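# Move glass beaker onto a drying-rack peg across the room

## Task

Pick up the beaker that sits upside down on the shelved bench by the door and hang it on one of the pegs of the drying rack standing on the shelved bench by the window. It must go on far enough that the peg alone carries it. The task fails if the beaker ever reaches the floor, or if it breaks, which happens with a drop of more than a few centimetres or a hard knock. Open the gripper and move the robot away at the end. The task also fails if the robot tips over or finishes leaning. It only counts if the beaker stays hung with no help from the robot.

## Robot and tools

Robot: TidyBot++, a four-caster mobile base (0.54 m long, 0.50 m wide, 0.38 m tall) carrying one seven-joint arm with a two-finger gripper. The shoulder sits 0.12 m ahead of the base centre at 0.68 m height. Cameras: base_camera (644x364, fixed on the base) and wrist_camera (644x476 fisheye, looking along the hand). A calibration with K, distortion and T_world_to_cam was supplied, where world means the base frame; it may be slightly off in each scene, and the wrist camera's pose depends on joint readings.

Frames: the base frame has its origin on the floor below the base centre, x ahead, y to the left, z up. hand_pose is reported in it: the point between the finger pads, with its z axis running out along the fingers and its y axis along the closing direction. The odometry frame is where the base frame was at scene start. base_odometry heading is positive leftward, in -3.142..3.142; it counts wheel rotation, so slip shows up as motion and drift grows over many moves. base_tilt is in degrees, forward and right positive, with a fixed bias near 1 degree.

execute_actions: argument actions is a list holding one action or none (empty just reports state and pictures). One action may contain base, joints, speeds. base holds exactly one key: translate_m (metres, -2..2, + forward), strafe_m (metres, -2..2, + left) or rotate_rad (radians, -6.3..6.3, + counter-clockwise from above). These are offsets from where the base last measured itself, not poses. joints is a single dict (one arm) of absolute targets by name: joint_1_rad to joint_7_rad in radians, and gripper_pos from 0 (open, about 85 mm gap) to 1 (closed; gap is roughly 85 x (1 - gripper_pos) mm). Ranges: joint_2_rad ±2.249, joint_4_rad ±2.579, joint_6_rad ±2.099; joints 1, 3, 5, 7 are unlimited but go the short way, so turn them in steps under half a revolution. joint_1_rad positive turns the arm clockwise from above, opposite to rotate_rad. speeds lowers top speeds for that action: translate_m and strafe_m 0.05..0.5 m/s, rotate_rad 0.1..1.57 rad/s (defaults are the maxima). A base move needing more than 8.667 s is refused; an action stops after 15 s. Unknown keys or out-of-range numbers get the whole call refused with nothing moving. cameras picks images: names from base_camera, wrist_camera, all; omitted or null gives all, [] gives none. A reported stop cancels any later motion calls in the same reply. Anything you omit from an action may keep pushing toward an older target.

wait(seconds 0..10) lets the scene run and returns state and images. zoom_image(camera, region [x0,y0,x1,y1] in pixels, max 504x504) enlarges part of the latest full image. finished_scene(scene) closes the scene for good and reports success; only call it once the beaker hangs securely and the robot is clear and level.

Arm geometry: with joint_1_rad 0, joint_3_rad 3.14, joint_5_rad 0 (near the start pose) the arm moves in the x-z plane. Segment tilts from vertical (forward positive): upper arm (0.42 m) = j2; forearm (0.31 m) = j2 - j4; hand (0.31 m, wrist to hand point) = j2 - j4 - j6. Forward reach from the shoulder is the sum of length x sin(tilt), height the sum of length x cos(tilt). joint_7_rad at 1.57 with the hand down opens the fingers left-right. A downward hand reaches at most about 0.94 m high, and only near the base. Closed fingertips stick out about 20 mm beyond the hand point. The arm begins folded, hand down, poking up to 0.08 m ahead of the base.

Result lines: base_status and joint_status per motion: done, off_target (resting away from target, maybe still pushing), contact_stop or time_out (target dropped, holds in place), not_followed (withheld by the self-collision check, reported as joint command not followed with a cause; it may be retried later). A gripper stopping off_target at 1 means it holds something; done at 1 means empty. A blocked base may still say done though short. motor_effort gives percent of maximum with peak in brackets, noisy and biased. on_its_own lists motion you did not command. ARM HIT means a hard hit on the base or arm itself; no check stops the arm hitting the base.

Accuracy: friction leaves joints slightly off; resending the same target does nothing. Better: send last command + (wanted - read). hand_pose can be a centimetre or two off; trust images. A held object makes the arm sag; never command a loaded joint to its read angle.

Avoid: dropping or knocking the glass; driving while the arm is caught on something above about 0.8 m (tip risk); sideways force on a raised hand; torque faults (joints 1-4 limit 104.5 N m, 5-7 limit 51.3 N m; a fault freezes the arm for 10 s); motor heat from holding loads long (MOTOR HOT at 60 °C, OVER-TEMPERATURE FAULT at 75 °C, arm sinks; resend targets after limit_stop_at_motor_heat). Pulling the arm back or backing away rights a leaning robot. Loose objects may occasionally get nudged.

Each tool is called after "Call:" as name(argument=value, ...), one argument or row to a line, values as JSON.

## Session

Call:
execute_actions(
  actions=[
    {"joints": {"joint_6_rad": 0.45}},
  ],
)

Scene clock: 1.57 s.
base_odometry: x=+0.000 y=+0.000 heading=+0.000 (m, m, rad; odometry frame)
base_tilt: forward=+0.2 right=+0.4 (deg)
base_status: not commanded
joint_positions: joint_1_rad=+0.044 joint_2_rad=-0.318 joint_3_rad=+3.081 joint_4_rad=-2.548 joint_5_rad=-0.001 joint_6_rad=+0.450 joint_7_rad=+1.610 gripper_pos=+0.000
joint_status: all done
motor_effort: joint_1_rad=+0(0) joint_2_rad=-6(6) joint_3_rad=+1(0) joint_4_rad=+20(20) joint_5_rad=+0(0) joint_6_rad=+9(9) joint_7_rad=+0(1) (%)
hand_pose: x=+0.5398 y=+0.0097 z=+0.8239 quat_wxyz=(+0.015, +0.777, +0.026, +0.629) (m; base frame)
pictures: base_camera, wrist_camera
camera_calibration (this result's frames):
wrist_camera: T_world_to_cam=[[0.0377633, -0.994235, 0.100353, -0.0944786], [-0.173302, -0.105419, -0.979211, 0.966741], [0.984145, 0.0195869, -0.176283, -0.257641], [0, 0, 0, 1]] pos_world=[0.424661, 0.0130249, 0.910706]
Images, in order (width x height): base_camera 644x364, wrist_camera 644x476.

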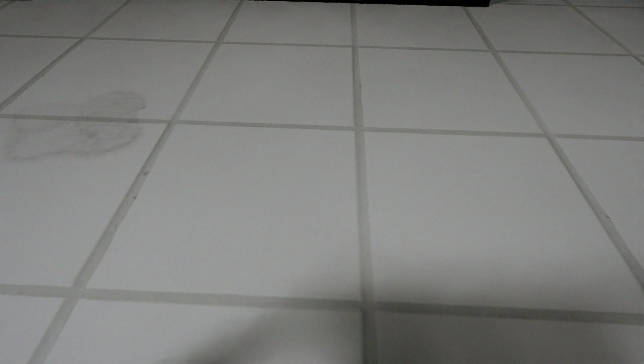

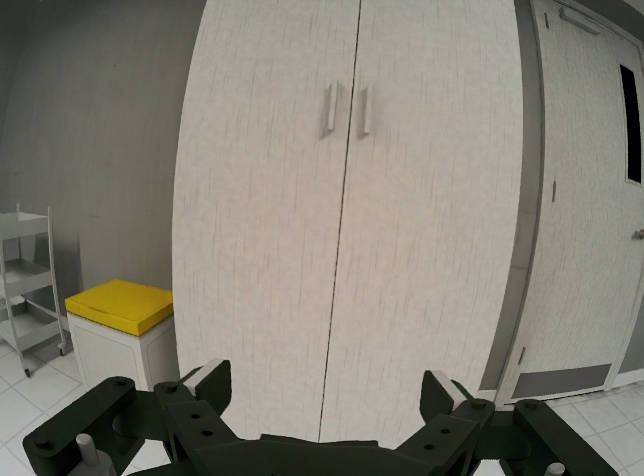

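Call:
execute_actions(
  actions=[
    {"base": {"rotate_rad": -1.6}, "joints": {"joint_1_rad": -0.02, "joint_3_rad": 3.165, "joint_7_rad": 1.55, "joint_6_rad": 0.55}},
  ],
)

Scene clock: 4.43 s.
base_odometry: x=+0.000 y=+0.000 heading=-1.599 (m, m, rad; odometry frame)
base_tilt: forward=+0.1 right=+0.4 (deg)
base_status: done
joint_positions: joint_1_rad=+0.001 joint_2_rad=-0.318 joint_3_rad=+3.145 joint_4_rad=-2.548 joint_5_rad=-0.001 joint_6_rad=+0.530 joint_7_rad=+1.575 gripper_pos=+0.000
joint_status: all done
motor_effort: joint_1_rad=+1(2) joint_2_rad=-6(7) joint_3_rad=+0(2) joint_4_rad=+20(21) joint_5_rad=+0(1) joint_6_rad=+9(9) joint_7_rad=-1(0) (%)
hand_pose: x=+0.5447 y=-0.0005 z=+0.8490 quat_wxyz=(+0.002, +0.751, -0.001, +0.660) (m; base frame)
pictures: base_camera, wrist_camera
camera_calibration (this result's frames):
wrist_camera: T_world_to_cam=[[0.00927613, -0.99882, 0.0476622, -0.0471193], [-0.095735, -0.0483324, -0.994233, 0.961596], [0.995364, 0.00465969, -0.0960704, -0.332092], [0, 0, 0, 1]] pos_world=[0.423048, 0.000959906, 0.926392]
Images, in order (width x height): base_camera 644x364, wrist_camera 644x476.

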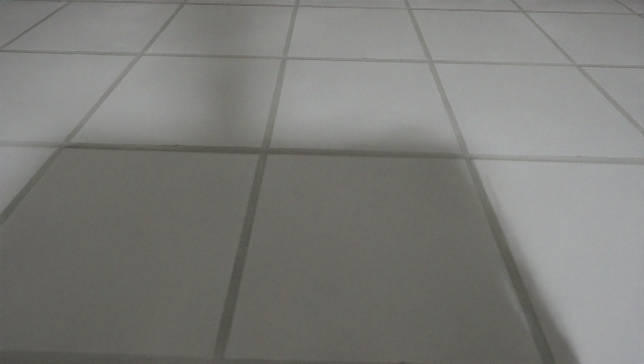

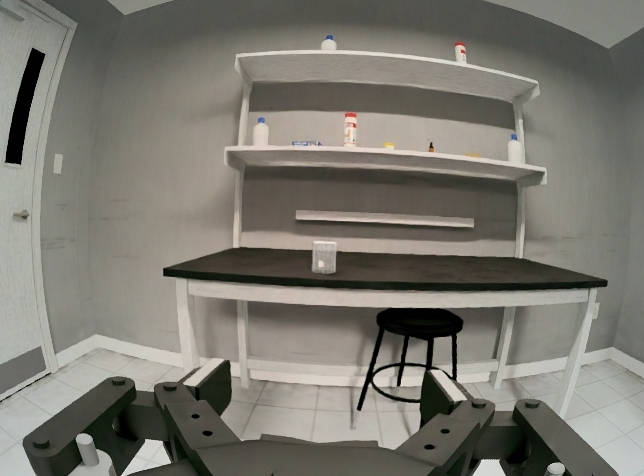

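Call:
zoom_image(
  camera="wrist_camera",
  region=[250, 210, 410, 320],
)

Region (250, 210, 410, 320) of wrist_camera's 644x476 image, scaled by 3.150; it fills the top 346 rows of this view, and the rest is white.

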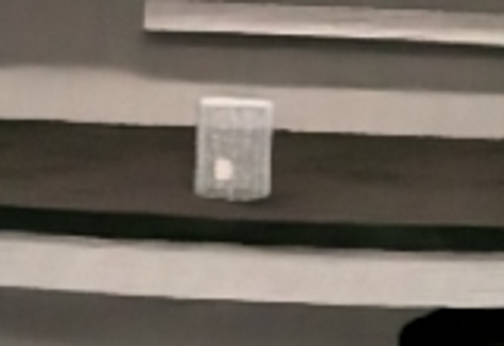

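Call:
execute_actions(
  actions=[
    {"base": {"translate_m": 0.42}, "joints": {"joint_1_rad": -0.066, "joint_2_rad": 0.105, "joint_4_rad": -1.686, "joint_6_rad": -0.578}},
  ],
)

Scene clock: 7.60 s.
base_odometry: x=-0.013 y=-0.420 heading=-1.600 (m, m, rad; odometry frame)
base_tilt: forward=+0.0 right=+0.3 (deg)
base_status: done
joint_positions: joint_1_rad=-0.037 joint_2_rad=+0.104 joint_3_rad=+3.145 joint_4_rad=-1.695 joint_5_rad=-0.001 joint_6_rad=-0.553 joint_7_rad=+1.575 gripper_pos=+0.000
joint_status: all done
motor_effort: joint_1_rad=+0(1) joint_2_rad=-23(26) joint_3_rad=+0(1) joint_4_rad=+22(23) joint_5_rad=+0(0) joint_6_rad=+6(8) joint_7_rad=+0(0) (%)
hand_pose: x=+0.6894 y=+0.0209 z=+0.8099 quat_wxyz=(-0.006, +0.923, +0.017, +0.384) (m; base frame)
pictures: base_camera, wrist_camera
camera_calibration (this result's frames):
wrist_camera: T_world_to_cam=[[0.0743583, -0.996759, 0.030705, -0.0563552], [-0.677498, -0.073087, -0.731885, 1.12675], [0.731757, 0.0336192, -0.680736, 0.174699], [0, 0, 0, 1]] pos_world=[0.639724, 0.020305, 0.945305]
Images, in order (width x height): base_camera 644x364, wrist_camera 644x476.

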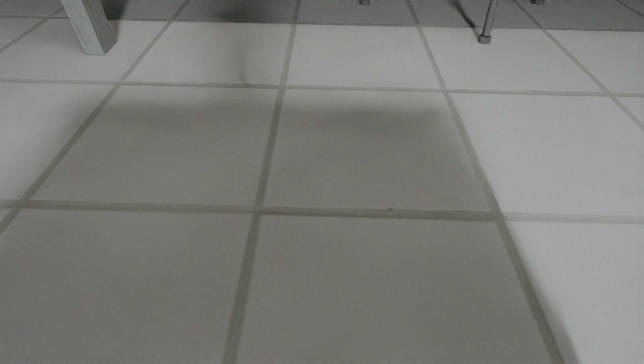

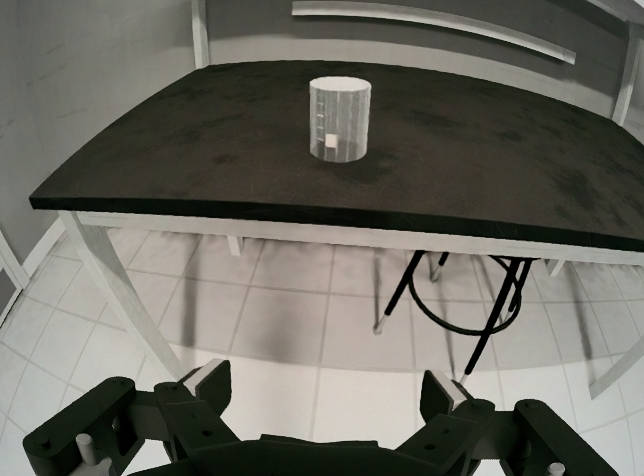

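Call:
execute_actions(
  actions=[
    {"base": {"translate_m": 0.22}, "joints": {"joint_1_rad": -0.088}},
  ],
  cameras=["wrist_camera"],
)

Scene clock: 9.70 s.
base_odometry: x=-0.019 y=-0.640 heading=-1.601 (m, m, rad; odometry frame)
base_tilt: forward=+0.1 right=+0.4 (deg)
base_status: done
joint_positions: joint_1_rad=-0.064 joint_2_rad=+0.110 joint_3_rad=+3.145 joint_4_rad=-1.693 joint_5_rad=-0.001 joint_6_rad=-0.556 joint_7_rad=+1.575 gripper_pos=+0.000
joint_status: all done
motor_effort: joint_1_rad=+0(1) joint_2_rad=-23(27) joint_3_rad=+0(1) joint_4_rad=+22(22) joint_5_rad=+0(0) joint_6_rad=+7(7) joint_7_rad=-1(0) (%)
hand_pose: x=+0.6893 y=+0.0361 z=+0.8069 quat_wxyz=(-0.011, +0.924, +0.030, +0.381) (m; base frame)
pictures: wrist_camera
camera_calibration (this result's frames):
wrist_camera: T_world_to_cam=[[0.100991, -0.994421, 0.0304584, -0.0593774], [-0.680404, -0.0913711, -0.727119, 1.12441], [0.725846, 0.0527083, -0.685835, 0.179688], [0, 0, 0, 1]] pos_world=[0.640621, 0.0342211, 0.942622]
Images, in order (width x height): wrist_camera 644x476.

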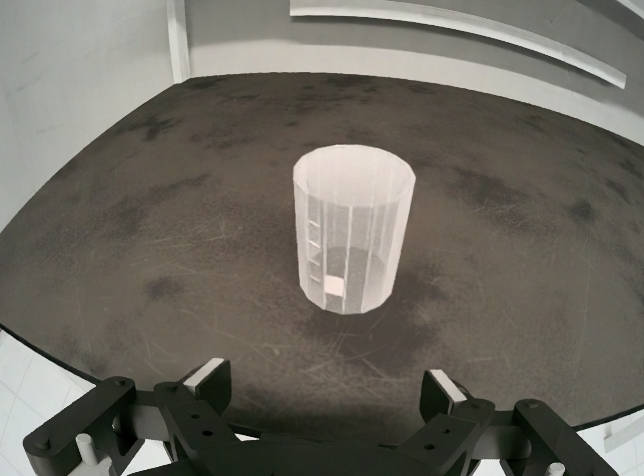

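Call:
execute_actions(
  actions=[
    {"base": {"translate_m": 0.108}, "speeds": {"translate_m": 0.12}},
  ],
  cameras=["wrist_camera"],
)

Scene clock: 11.77 s.
base_odometry: x=-0.023 y=-0.748 heading=-1.602 (m, m, rad; odometry frame)
base_tilt: forward=+0.1 right=+0.4 (deg)
base_status: done
joint_positions: joint_1_rad=-0.064 joint_2_rad=+0.107 joint_3_rad=+3.145 joint_4_rad=-1.693 joint_5_rad=-0.001 joint_6_rad=-0.557 joint_7_rad=+1.575 gripper_pos=+0.000
joint_status: not commanded
motor_effort: joint_1_rad=+0(1) joint_2_rad=-23(26) joint_3_rad=+0(1) joint_4_rad=+22(22) joint_5_rad=+0(0) joint_6_rad=+7(7) joint_7_rad=-1(0) (%)
hand_pose: x=+0.6889 y=+0.0362 z=+0.8086 quat_wxyz=(-0.011, +0.923, +0.030, +0.382) (m; base frame)
pictures: wrist_camera
camera_calibration (this result's frames):
wrist_camera: T_world_to_cam=[[0.101025, -0.994414, 0.0305613, -0.0594537], [-0.678369, -0.091322, -0.729024, 1.12552], [0.727743, 0.0529175, -0.683806, 0.178158], [0, 0, 0, 1]] pos_world=[0.63987, 0.0342352, 0.944171]
Images, in order (width x height): wrist_camera 644x476.

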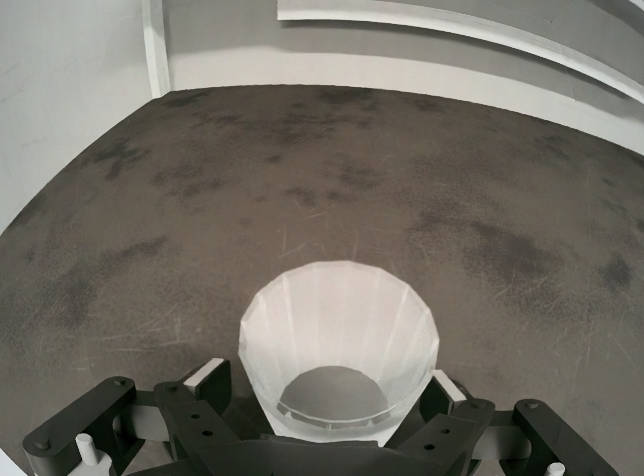

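Call:
execute_actions(
  actions=[
    {"joints": {"gripper_pos": 0.45}},
  ],
  cameras=["wrist_camera"],
)

Call:
execute_actions(
  actions=[
    {"joints": {"joint_2_rad": -0.05}},
  ],
  cameras=["wrist_camera"],
)

Scene clock: 12.77 s.
base_odometry: x=-0.023 y=-0.748 heading=-1.602 (m, m, rad; odometry frame)
base_tilt: forward=+0.1 right=+0.4 (deg)
base_status: not commanded
joint_positions: joint_1_rad=-0.064 joint_2_rad=+0.106 joint_3_rad=+3.145 joint_4_rad=-1.691 joint_5_rad=-0.001 joint_6_rad=-0.557 joint_7_rad=+1.575 gripper_pos=+0.251
joint_status: gripper_pos off_target (ended at +0.251, target +0.450)
motor_effort: joint_1_rad=+0(1) joint_2_rad=-23(25) joint_3_rad=+0(0) joint_4_rad=+21(23) joint_5_rad=+0(1) joint_6_rad=+6(7) joint_7_rad=+0(0) (%)
hand_pose: x=+0.6893 y=+0.0362 z=+0.8098 quat_wxyz=(-0.011, +0.923, +0.030, +0.383) (m; base frame)
pictures: wrist_camera
camera_calibration (this result's frames):
wrist_camera: T_world_to_cam=[[0.100964, -0.994418, 0.0306407, -0.0595296], [-0.676908, -0.091232, -0.730392, 1.12678], [0.72911, 0.053002, -0.682341, 0.176549], [0, 0, 0, 1]] pos_world=[0.640012, 0.0342435, 0.94528]
Images, in order (width x height): wrist_camera 644x476.

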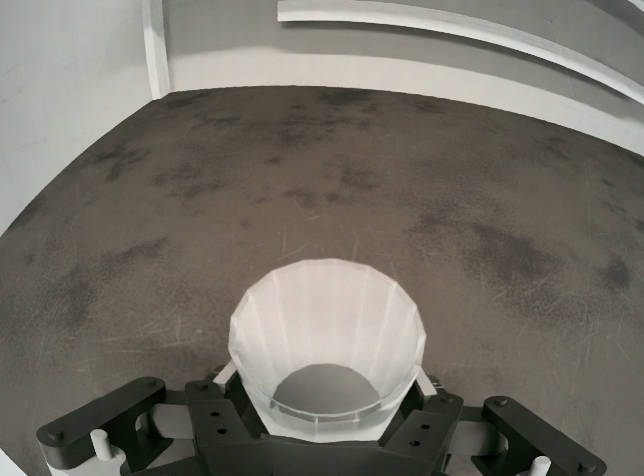

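Scene clock: 14.10 s.
base_odometry: x=-0.023 y=-0.748 heading=-1.602 (m, m, rad; odometry frame)
base_tilt: forward=+0.1 right=+0.4 (deg)
base_status: not commanded
joint_positions: joint_1_rad=-0.064 joint_2_rad=-0.049 joint_3_rad=+3.145 joint_4_rad=-1.692 joint_5_rad=-0.001 joint_6_rad=-0.559 joint_7_rad=+1.575 gripper_pos=+0.251
joint_status: all done
motor_effort: joint_1_rad=+0(0) joint_2_rad=-19(27) joint_3_rad=+0(0) joint_4_rad=+24(24) joint_5_rad=+0(0) joint_6_rad=+8(8) joint_7_rad=+0(0) (%)
hand_pose: x=+0.6623 y=+0.0345 z=+0.8957 quat_wxyz=(-0.013, +0.891, +0.029, +0.452) (m; base frame)
pictures: wrist_camera
camera_calibration (this result's frames):
wrist_camera: T_world_to_cam=[[0.0958992, -0.994744, 0.0358855, -0.0624891], [-0.558435, -0.0836101, -0.825324, 1.17734], [0.823986, 0.0591082, -0.563518, 0.0854864], [0, 0, 0, 1]] pos_world=[0.593023, 0.0312241, 1.02211]
Images, in order (width x height): wrist_camera 644x476.

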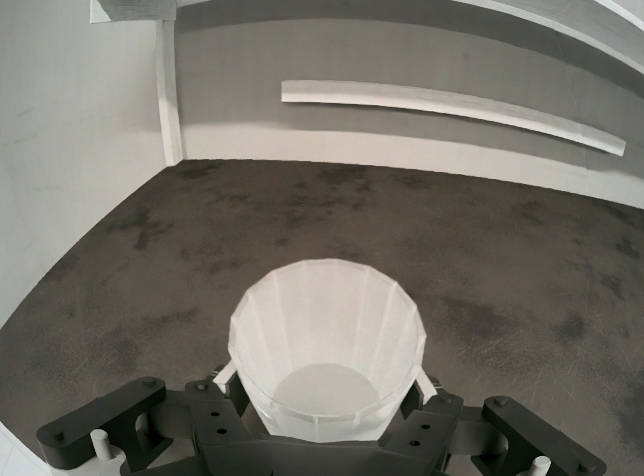

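Call:
execute_actions(
  actions=[
    {"base": {"translate_m": -0.75}, "joints": {"joint_1_rad": 0.02, "joint_2_rad": -0.35, "joint_4_rad": -1.9, "joint_6_rad": -0.15}},
  ],
  cameras=[],
)

Call:
execute_actions(
  actions=[
    {"base": {"rotate_rad": -3.15}, "speeds": {"rotate_rad": 1.3}},
  ],
)

Scene clock: 17.63 s.
base_odometry: x=+0.002 y=+0.002 heading=-1.603 (m, m, rad; odometry frame)
base_tilt: forward=+0.0 right=+0.3 (deg)
base_status: done
joint_positions: joint_1_rad=-0.006 joint_2_rad=-0.347 joint_3_rad=+3.146 joint_4_rad=-1.896 joint_5_rad=-0.001 joint_6_rad=-0.174 joint_7_rad=+1.575 gripper_pos=+0.251
joint_status: all done
motor_effort: joint_1_rad=+0(1) joint_2_rad=-10(24) joint_3_rad=+0(1) joint_4_rad=+25(25) joint_5_rad=+0(0) joint_6_rad=+10(10) joint_7_rad=+0(0) (%)
hand_pose: x=+0.5981 y=+0.0017 z=+1.0369 quat_wxyz=(+0.000, +0.759, +0.001, +0.651) (m; base frame)
pictures: none
No camera images: the call's "cameras" was empty. Leave "cameras" out to get every camera's image.

Scene clock: 21.17 s.
base_odometry: x=+0.002 y=+0.002 heading=+1.531 (m, m, rad; odometry frame)
base_tilt: forward=+0.1 right=+0.4 (deg)
base_status: done
joint_positions: joint_1_rad=+0.000 joint_2_rad=-0.347 joint_3_rad=+3.149 joint_4_rad=-1.896 joint_5_rad=-0.001 joint_6_rad=-0.174 joint_7_rad=+1.575 gripper_pos=+0.251
joint_status: not commanded
motor_effort: joint_1_rad=+0(2) joint_2_rad=-10(11) joint_3_rad=+0(2) joint_4_rad=+25(25) joint_5_rad=+0(0) joint_6_rad=+10(10) joint_7_rad=+0(0) (%)
hand_pose: x=+0.5981 y=-0.0028 z=+1.0368 quat_wxyz=(+0.002, +0.759, -0.002, +0.651) (m; base frame)
pictures: base_camera, wrist_camera
camera_calibration (this result's frames):
wrist_camera: T_world_to_cam=[[0.00762638, -0.998927, 0.0456738, -0.0558644], [-0.119812, -0.0462589, -0.991718, 1.16512], [0.992767, 0.00209095, -0.120036, -0.340791], [0, 0, 0, 1]] pos_world=[0.478347, -0.00119474, 1.11711]
Images, in order (width x height): base_camera 644x364, wrist_camera 644x476.

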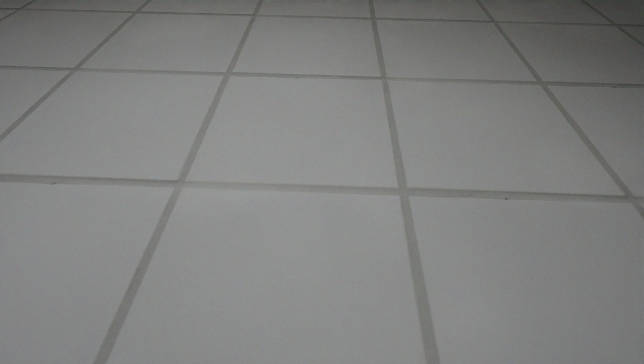

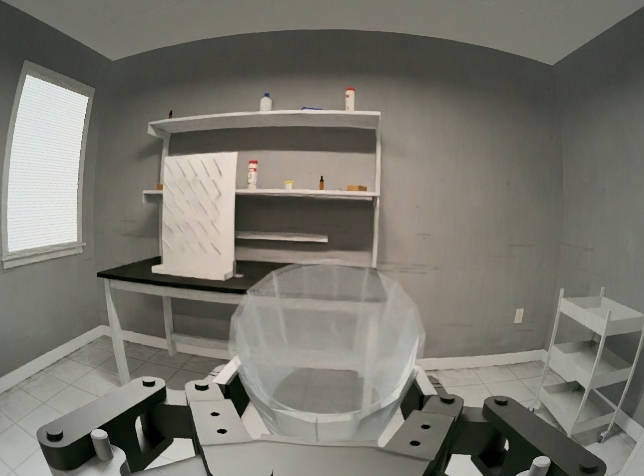

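Call:
zoom_image(
  camera="wrist_camera",
  region=[90, 130, 290, 400],
)

Region (90, 130, 290, 400) of wrist_camera's 644x476 image, scaled by 1.867; it fills the left 373 columns of this view, and the rest is white.

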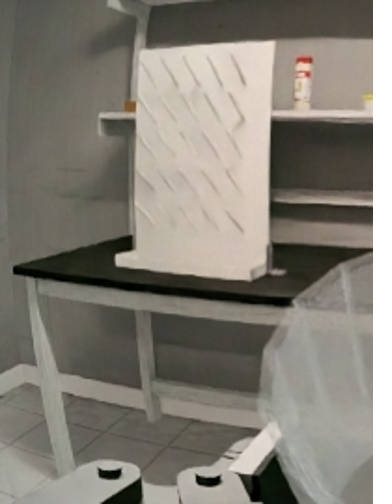

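Call:
execute_actions(
  actions=[
    {"base": {"strafe_m": 0.6}},
  ],
  cameras=[],
)

Call:
execute_actions(
  actions=[
    {"base": {"translate_m": 0.95}},
  ],
)

Scene clock: 25.10 s.
base_odometry: x=-0.598 y=+0.027 heading=+1.530 (m, m, rad; odometry frame)
base_tilt: forward=+0.1 right=+0.3 (deg)
base_status: done
joint_positions: joint_1_rad=+0.001 joint_2_rad=-0.347 joint_3_rad=+3.150 joint_4_rad=-1.896 joint_5_rad=-0.001 joint_6_rad=-0.174 joint_7_rad=+1.575 gripper_pos=+0.251
joint_status: not commanded
motor_effort: joint_1_rad=+0(1) joint_2_rad=-9(10) joint_3_rad=+0(2) joint_4_rad=+25(25) joint_5_rad=+0(0) joint_6_rad=+10(10) joint_7_rad=+0(1) (%)
hand_pose: x=+0.5981 y=-0.0038 z=+1.0368 quat_wxyz=(+0.003, +0.759, -0.003, +0.651) (m; base frame)
pictures: none
No camera images: the call's "cameras" was empty. Leave "cameras" out to get every camera's image.

Scene clock: 28.37 s.
base_odometry: x=-0.560 y=+0.976 heading=+1.531 (m, m, rad; odometry frame)
base_tilt: forward=+0.1 right=+0.3 (deg)
base_status: done
joint_positions: joint_1_rad=+0.001 joint_2_rad=-0.343 joint_3_rad=+3.150 joint_4_rad=-1.897 joint_5_rad=-0.001 joint_6_rad=-0.174 joint_7_rad=+1.575 gripper_pos=+0.251
joint_status: not commanded
motor_effort: joint_1_rad=+0(1) joint_2_rad=-10(12) joint_3_rad=+0(1) joint_4_rad=+25(26) joint_5_rad=+0(0) joint_6_rad=+10(10) joint_7_rad=-1(1) (%)
hand_pose: x=+0.5994 y=-0.0038 z=+1.0341 quat_wxyz=(+0.003, +0.761, -0.003, +0.649) (m; base frame)
pictures: base_camera, wrist_camera
camera_calibration (this result's frames):
wrist_camera: T_world_to_cam=[[0.00606104, -0.998958, 0.0452392, -0.055365], [-0.125009, -0.0456421, -0.991105, 1.16507], [0.992137, 0.000351832, -0.125155, -0.336756], [0, 0, 0, 1]] pos_world=[0.480087, -0.00201272, 1.11506]
Images, in order (width x height): base_camera 644x364, wrist_camera 644x476.

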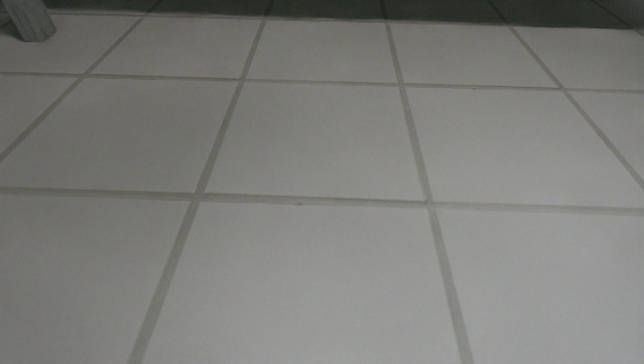

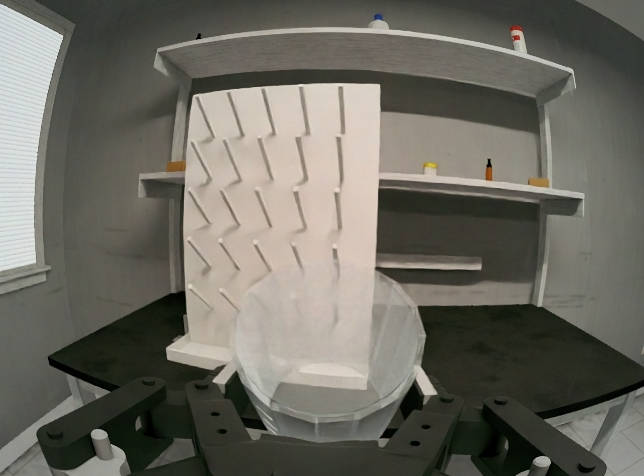

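Call:
zoom_image(
  camera="wrist_camera",
  region=[150, 130, 410, 400],
)

Region (150, 130, 410, 400) of wrist_camera's 644x476 image, scaled by 1.867; it fills the left 485 columns of this view, and the rest is white.

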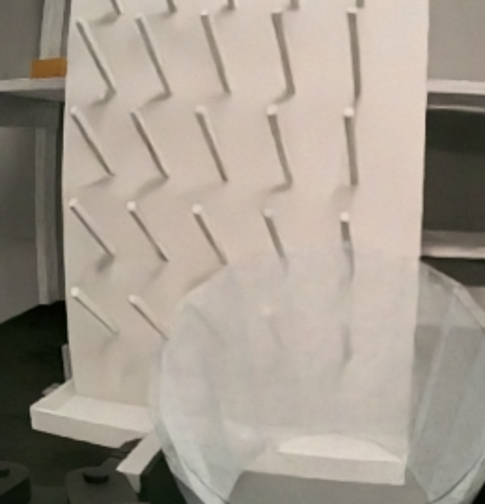

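Call:
execute_actions(
  actions=[
    {"base": {"translate_m": 0.06}, "joints": {"joint_2_rad": 0.465, "joint_4_rad": -1.553, "joint_6_rad": 0.685}},
  ],
  cameras=["wrist_camera"],
)

Scene clock: 33.30 s.
base_odometry: x=-0.558 y=+1.036 heading=+1.532 (m, m, rad; odometry frame)
base_tilt: forward=+0.1 right=+0.4 (deg)
base_status: done
joint_positions: joint_1_rad=+0.001 joint_2_rad=+0.476 joint_3_rad=+3.150 joint_4_rad=-1.573 joint_5_rad=-0.001 joint_6_rad=+0.653 joint_7_rad=+1.575 gripper_pos=+0.251
joint_status: all done
motor_effort: joint_1_rad=+0(0) joint_2_rad=-38(40) joint_3_rad=+0(1) joint_4_rad=+22(25) joint_5_rad=+0(0) joint_6_rad=+9(10) joint_7_rad=-1(0) (%)
hand_pose: x=+0.8975 y=-0.0041 z=+0.9656 quat_wxyz=(+0.006, +0.642, +0.000, +0.766) (m; base frame)
pictures: wrist_camera
camera_calibration (this result's frames):
wrist_camera: T_world_to_cam=[[-0.0105767, -0.998466, 0.0543503, -0.0481835], [0.206358, -0.0553628, -0.976909, 0.82325], [0.978419, 0.000883141, 0.206627, -0.949134], [0, 0, 0, 1]] pos_world=[0.758257, -0.00169394, 1.00298]
Images, in order (width x height): wrist_camera 644x476.

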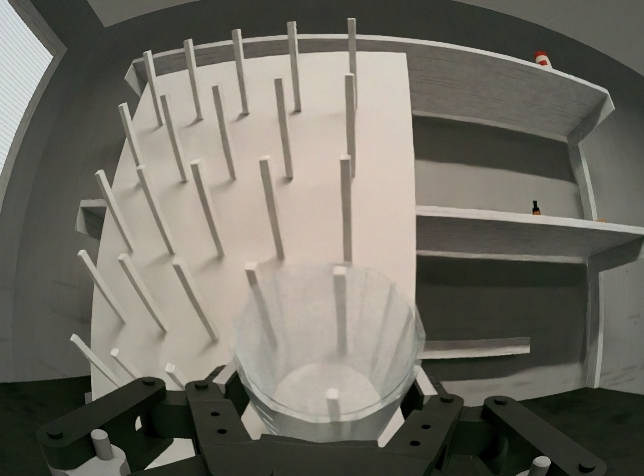

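Call:
zoom_image(
  camera="wrist_camera",
  region=[150, 140, 440, 450],
)

Region (150, 140, 440, 450) of wrist_camera's 644x476 image, scaled by 1.626; it fills the left 471 columns of this view, and the rest is white.

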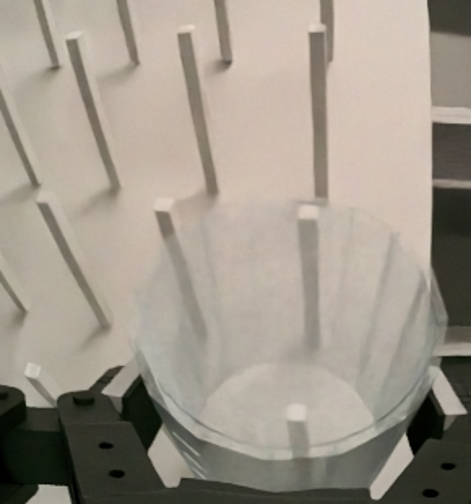

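Call:
execute_actions(
  actions=[
    {"base": {"translate_m": 0.055}, "joints": {"joint_1_rad": 0.035}, "speeds": {"translate_m": 0.15}},
  ],
  cameras=["wrist_camera"],
)

Scene clock: 35.50 s.
base_odometry: x=-0.556 y=+1.091 heading=+1.532 (m, m, rad; odometry frame)
base_tilt: forward=+0.1 right=+0.5 (deg)
base_status: done
joint_positions: joint_1_rad=+0.011 joint_2_rad=+0.477 joint_3_rad=+3.150 joint_4_rad=-1.570 joint_5_rad=-0.001 joint_6_rad=+0.655 joint_7_rad=+1.575 gripper_pos=+0.251
joint_status: all done
motor_effort: joint_1_rad=+1(1) joint_2_rad=-38(41) joint_3_rad=+0(1) joint_4_rad=+23(24) joint_5_rad=+0(1) joint_6_rad=+10(10) joint_7_rad=+0(0) (%)
hand_pose: x=+0.8979 y=-0.0122 z=+0.9671 quat_wxyz=(+0.010, +0.641, -0.003, +0.767) (m; base frame)
pictures: wrist_camera
camera_calibration (this result's frames):
wrist_camera: T_world_to_cam=[[-0.0211494, -0.998298, 0.05435, -0.0468564], [0.209272, -0.0575783, -0.976161, 0.820821], [0.977629, -0.00927135, 0.210133, -0.952629], [0, 0, 0, 1]] pos_world=[0.758553, -0.00834731, 1.00398]
Images, in order (width x height): wrist_camera 644x476.

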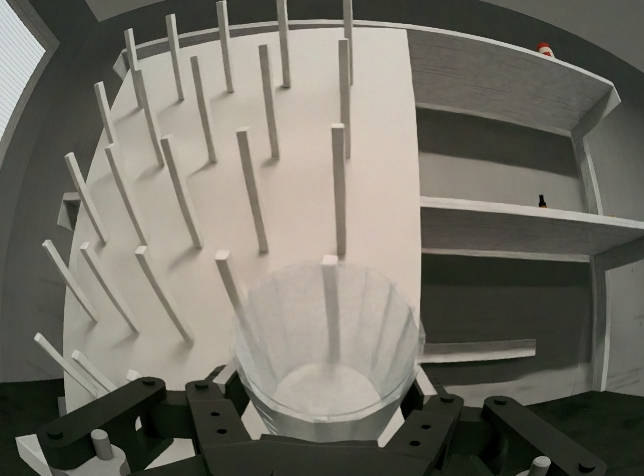

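Call:
zoom_image(
  camera="wrist_camera",
  region=[120, 110, 440, 450],
)

Region (120, 110, 440, 450) of wrist_camera's 644x476 image, scaled by 1.482; it fills the left 474 columns of this view, and the rest is white.

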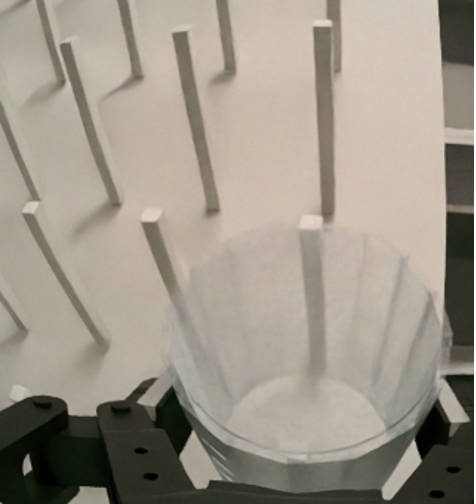

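Call:
execute_actions(
  actions=[
    {"joints": {"joint_2_rad": 0.622, "joint_4_rad": -1.397}},
  ],
  cameras=["wrist_camera"],
)

Scene clock: 37.63 s.
base_odometry: x=-0.556 y=+1.091 heading=+1.532 (m, m, rad; odometry frame)
base_tilt: forward=+0.1 right=+0.4 (deg)
base_status: not commanded
joint_positions: joint_1_rad=+0.011 joint_2_rad=+0.635 joint_3_rad=+3.150 joint_4_rad=-1.413 joint_5_rad=-0.001 joint_6_rad=+0.655 joint_7_rad=+1.575 gripper_pos=+0.251
joint_status: all done
motor_effort: joint_1_rad=+1(0) joint_2_rad=-43(47) joint_3_rad=+0(0) joint_4_rad=+23(24) joint_5_rad=+0(0) joint_6_rad=+10(11) joint_7_rad=+0(1) (%)
hand_pose: x=+0.9541 y=-0.0125 z=+0.9312 quat_wxyz=(+0.010, +0.641, -0.003, +0.767) (m; base frame)
pictures: wrist_camera
camera_calibration (this result's frames):
wrist_camera: T_world_to_cam=[[-0.0203685, -0.99825, 0.0555159, -0.0458429], [0.208171, -0.0585449, -0.976339, 0.775147], [0.97788, -0.00832972, 0.208999, -0.999225], [0, 0, 0, 1]] pos_world=[0.814825, -0.00870507, 0.968188]
Images, in order (width x height): wrist_camera 644x476.

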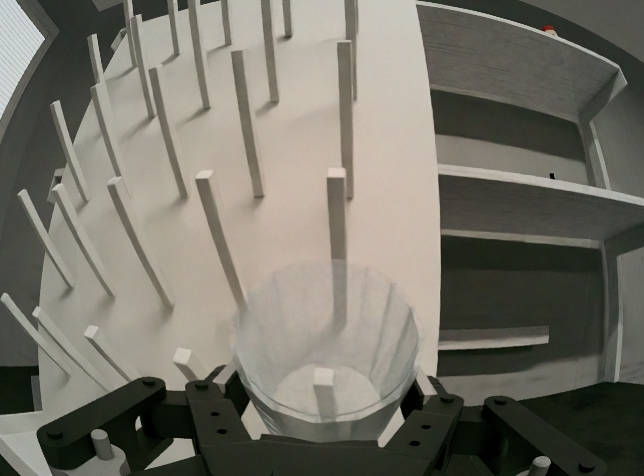

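Call:
zoom_image(
  camera="wrist_camera",
  region=[160, 150, 450, 450],
)

Region (160, 150, 450, 450) of wrist_camera's 644x476 image, scaled by 1.680; it fills the left 487 columns of this view, and the rest is white.

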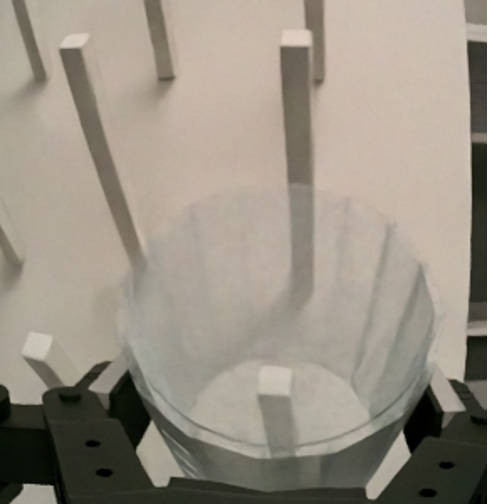

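Call:
execute_actions(
  actions=[
    {"joints": {"joint_2_rad": 0.682, "joint_4_rad": -1.363}},
  ],
  cameras=["wrist_camera"],
)

Scene clock: 39.50 s.
base_odometry: x=-0.556 y=+1.091 heading=+1.532 (m, m, rad; odometry frame)
base_tilt: forward=+0.1 right=+0.4 (deg)
base_status: not commanded
joint_positions: joint_1_rad=+0.011 joint_2_rad=+0.689 joint_3_rad=+3.150 joint_4_rad=-1.378 joint_5_rad=-0.001 joint_6_rad=+0.655 joint_7_rad=+1.575 gripper_pos=+0.251
joint_status: all done
motor_effort: joint_1_rad=+1(0) joint_2_rad=-46(46) joint_3_rad=+0(0) joint_4_rad=+23(24) joint_5_rad=+0(0) joint_6_rad=+9(10) joint_7_rad=-1(0) (%)
hand_pose: x=+0.9703 y=-0.0126 z=+0.9066 quat_wxyz=(+0.010, +0.648, -0.003, +0.761) (m; base frame)
pictures: wrist_camera
camera_calibration (this result's frames):
wrist_camera: T_world_to_cam=[[-0.0191666, -0.998251, 0.0559191, -0.0457734], [0.19041, -0.0585503, -0.979957, 0.768346], [0.981517, -0.00813485, 0.1912, -0.997258], [0, 0, 0, 1]] pos_world=[0.831648, -0.008819, 0.946182]
Images, in order (width x height): wrist_camera 644x476.

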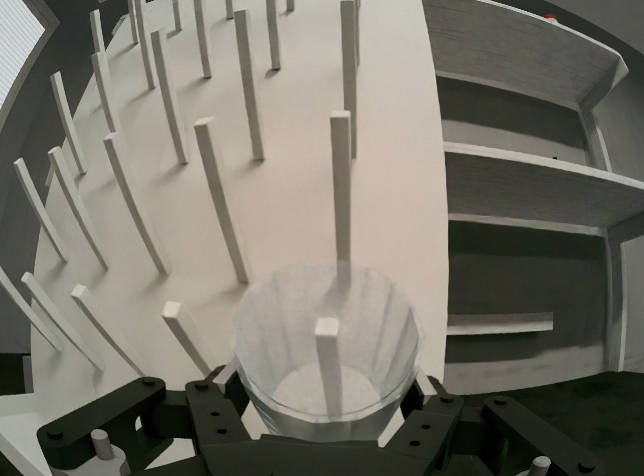

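Call:
execute_actions(
  actions=[
    {"joints": {"joint_2_rad": 0.695}},
  ],
  cameras=["wrist_camera"],
)

Scene clock: 40.43 s.
base_odometry: x=-0.556 y=+1.091 heading=+1.532 (m, m, rad; odometry frame)
base_tilt: forward=+0.1 right=+0.4 (deg)
base_status: not commanded
joint_positions: joint_1_rad=+0.011 joint_2_rad=+0.696 joint_3_rad=+3.150 joint_4_rad=-1.378 joint_5_rad=-0.001 joint_6_rad=+0.655 joint_7_rad=+1.575 gripper_pos=+0.251
joint_status: all done
motor_effort: joint_1_rad=+0(0) joint_2_rad=-45(46) joint_3_rad=-1(0) joint_4_rad=+23(23) joint_5_rad=+0(0) joint_6_rad=+10(10) joint_7_rad=-1(0) (%)
hand_pose: x=+0.9718 y=-0.0126 z=+0.9008 quat_wxyz=(+0.010, +0.651, -0.003, +0.759) (m; base frame)
pictures: wrist_camera
camera_calibration (this result's frames):
wrist_camera: T_world_to_cam=[[-0.0187827, -0.998256, 0.0559743, -0.0458568], [0.183685, -0.0584766, -0.981244, 0.770024], [0.982806, -0.00814876, 0.184463, -0.992818], [0, 0, 0, 1]] pos_world=[0.833444, -0.00883859, 0.941287]
Images, in order (width x height): wrist_camera 644x476.

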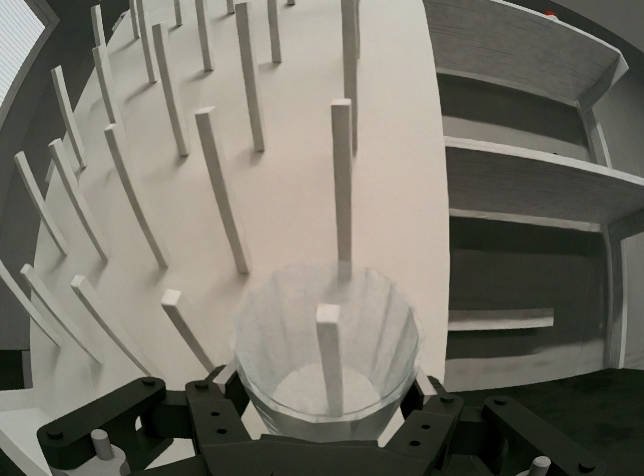

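Call:
execute_actions(
  actions=[
    {"joints": {"gripper_pos": 0.06}},
  ],
  cameras=["wrist_camera"],
)

Scene clock: 41.30 s.
base_odometry: x=-0.556 y=+1.091 heading=+1.532 (m, m, rad; odometry frame)
base_tilt: forward=+0.2 right=+0.4 (deg)
base_status: not commanded
joint_positions: joint_1_rad=+0.011 joint_2_rad=+0.696 joint_3_rad=+3.150 joint_4_rad=-1.375 joint_5_rad=-0.001 joint_6_rad=+0.660 joint_7_rad=+1.575 gripper_pos=+0.060
joint_status: all done
motor_effort: joint_1_rad=+0(1) joint_2_rad=-43(46) joint_3_rad=+0(0) joint_4_rad=+21(23) joint_5_rad=+0(0) joint_6_rad=+8(9) joint_7_rad=+0(1) (%)
hand_pose: x=+0.9719 y=-0.0126 z=+0.9039 quat_wxyz=(+0.010, +0.648, -0.003, +0.761) (m; base frame)
pictures: wrist_camera
camera_calibration (this result's frames):
wrist_camera: T_world_to_cam=[[-0.0191586, -0.998249, 0.0559655, -0.0456427], [0.190949, -0.0585987, -0.979849, 0.76477], [0.981413, -0.00808597, 0.191737, -0.998734], [0, 0, 0, 1]] pos_world=[0.833265, -0.00882403, 0.943408]
Images, in order (width x height): wrist_camera 644x476.

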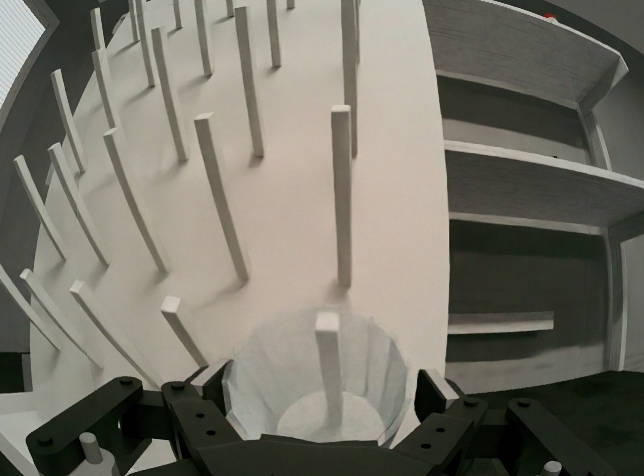

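Call:
execute_actions(
  actions=[
    {"base": {"translate_m": -0.3}, "joints": {"gripper_pos": 0.0}, "speeds": {"translate_m": 0.2}},
  ],
  cameras=["wrist_camera"],
)

Scene clock: 43.70 s.
base_odometry: x=-0.568 y=+0.791 heading=+1.532 (m, m, rad; odometry frame)
base_tilt: forward=+0.1 right=+0.4 (deg)
base_status: done
joint_positions: joint_1_rad=+0.014 joint_2_rad=+0.695 joint_3_rad=+3.150 joint_4_rad=-1.373 joint_5_rad=-0.001 joint_6_rad=+0.662 joint_7_rad=+1.575 gripper_pos=+0.000
joint_status: all done
motor_effort: joint_1_rad=+0(2) joint_2_rad=-42(48) joint_3_rad=+0(1) joint_4_rad=+21(22) joint_5_rad=+0(1) joint_6_rad=+8(9) joint_7_rad=-1(0) (%)
hand_pose: x=+0.9719 y=-0.0151 z=+0.9055 quat_wxyz=(+0.011, +0.647, -0.004, +0.763) (m; base frame)
pictures: wrist_camera
camera_calibration (this result's frames):
wrist_camera: T_world_to_cam=[[-0.02227, -0.998185, 0.0559606, -0.045187], [0.194455, -0.0592303, -0.979121, 0.762132], [0.980659, -0.0109232, 0.195421, -1.00169], [0, 0, 0, 1]] pos_world=[0.833105, -0.0109052, 0.9445]
Images, in order (width x height): wrist_camera 644x476.

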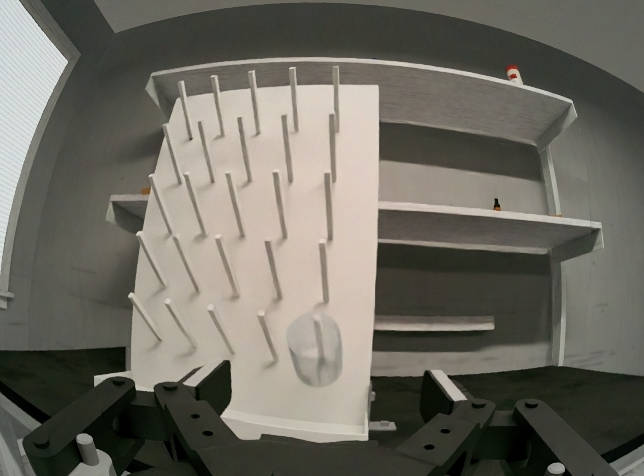

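Call:
zoom_image(
  camera="wrist_camera",
  region=[240, 280, 400, 420],
)

Region (240, 280, 400, 420) of wrist_camera's 644x476 image, scaled by 3.150; it fills the top 441 rows of this view, and the rest is white.

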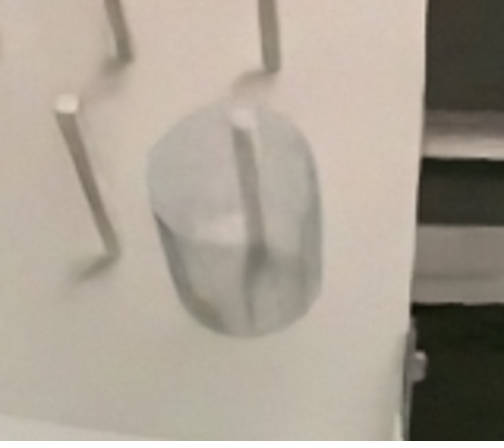

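The beaker is hanging fully on the peg and the robot is clear.

Call:
finished_scene(
  scene=2,
)

The scene is finished: the task was done.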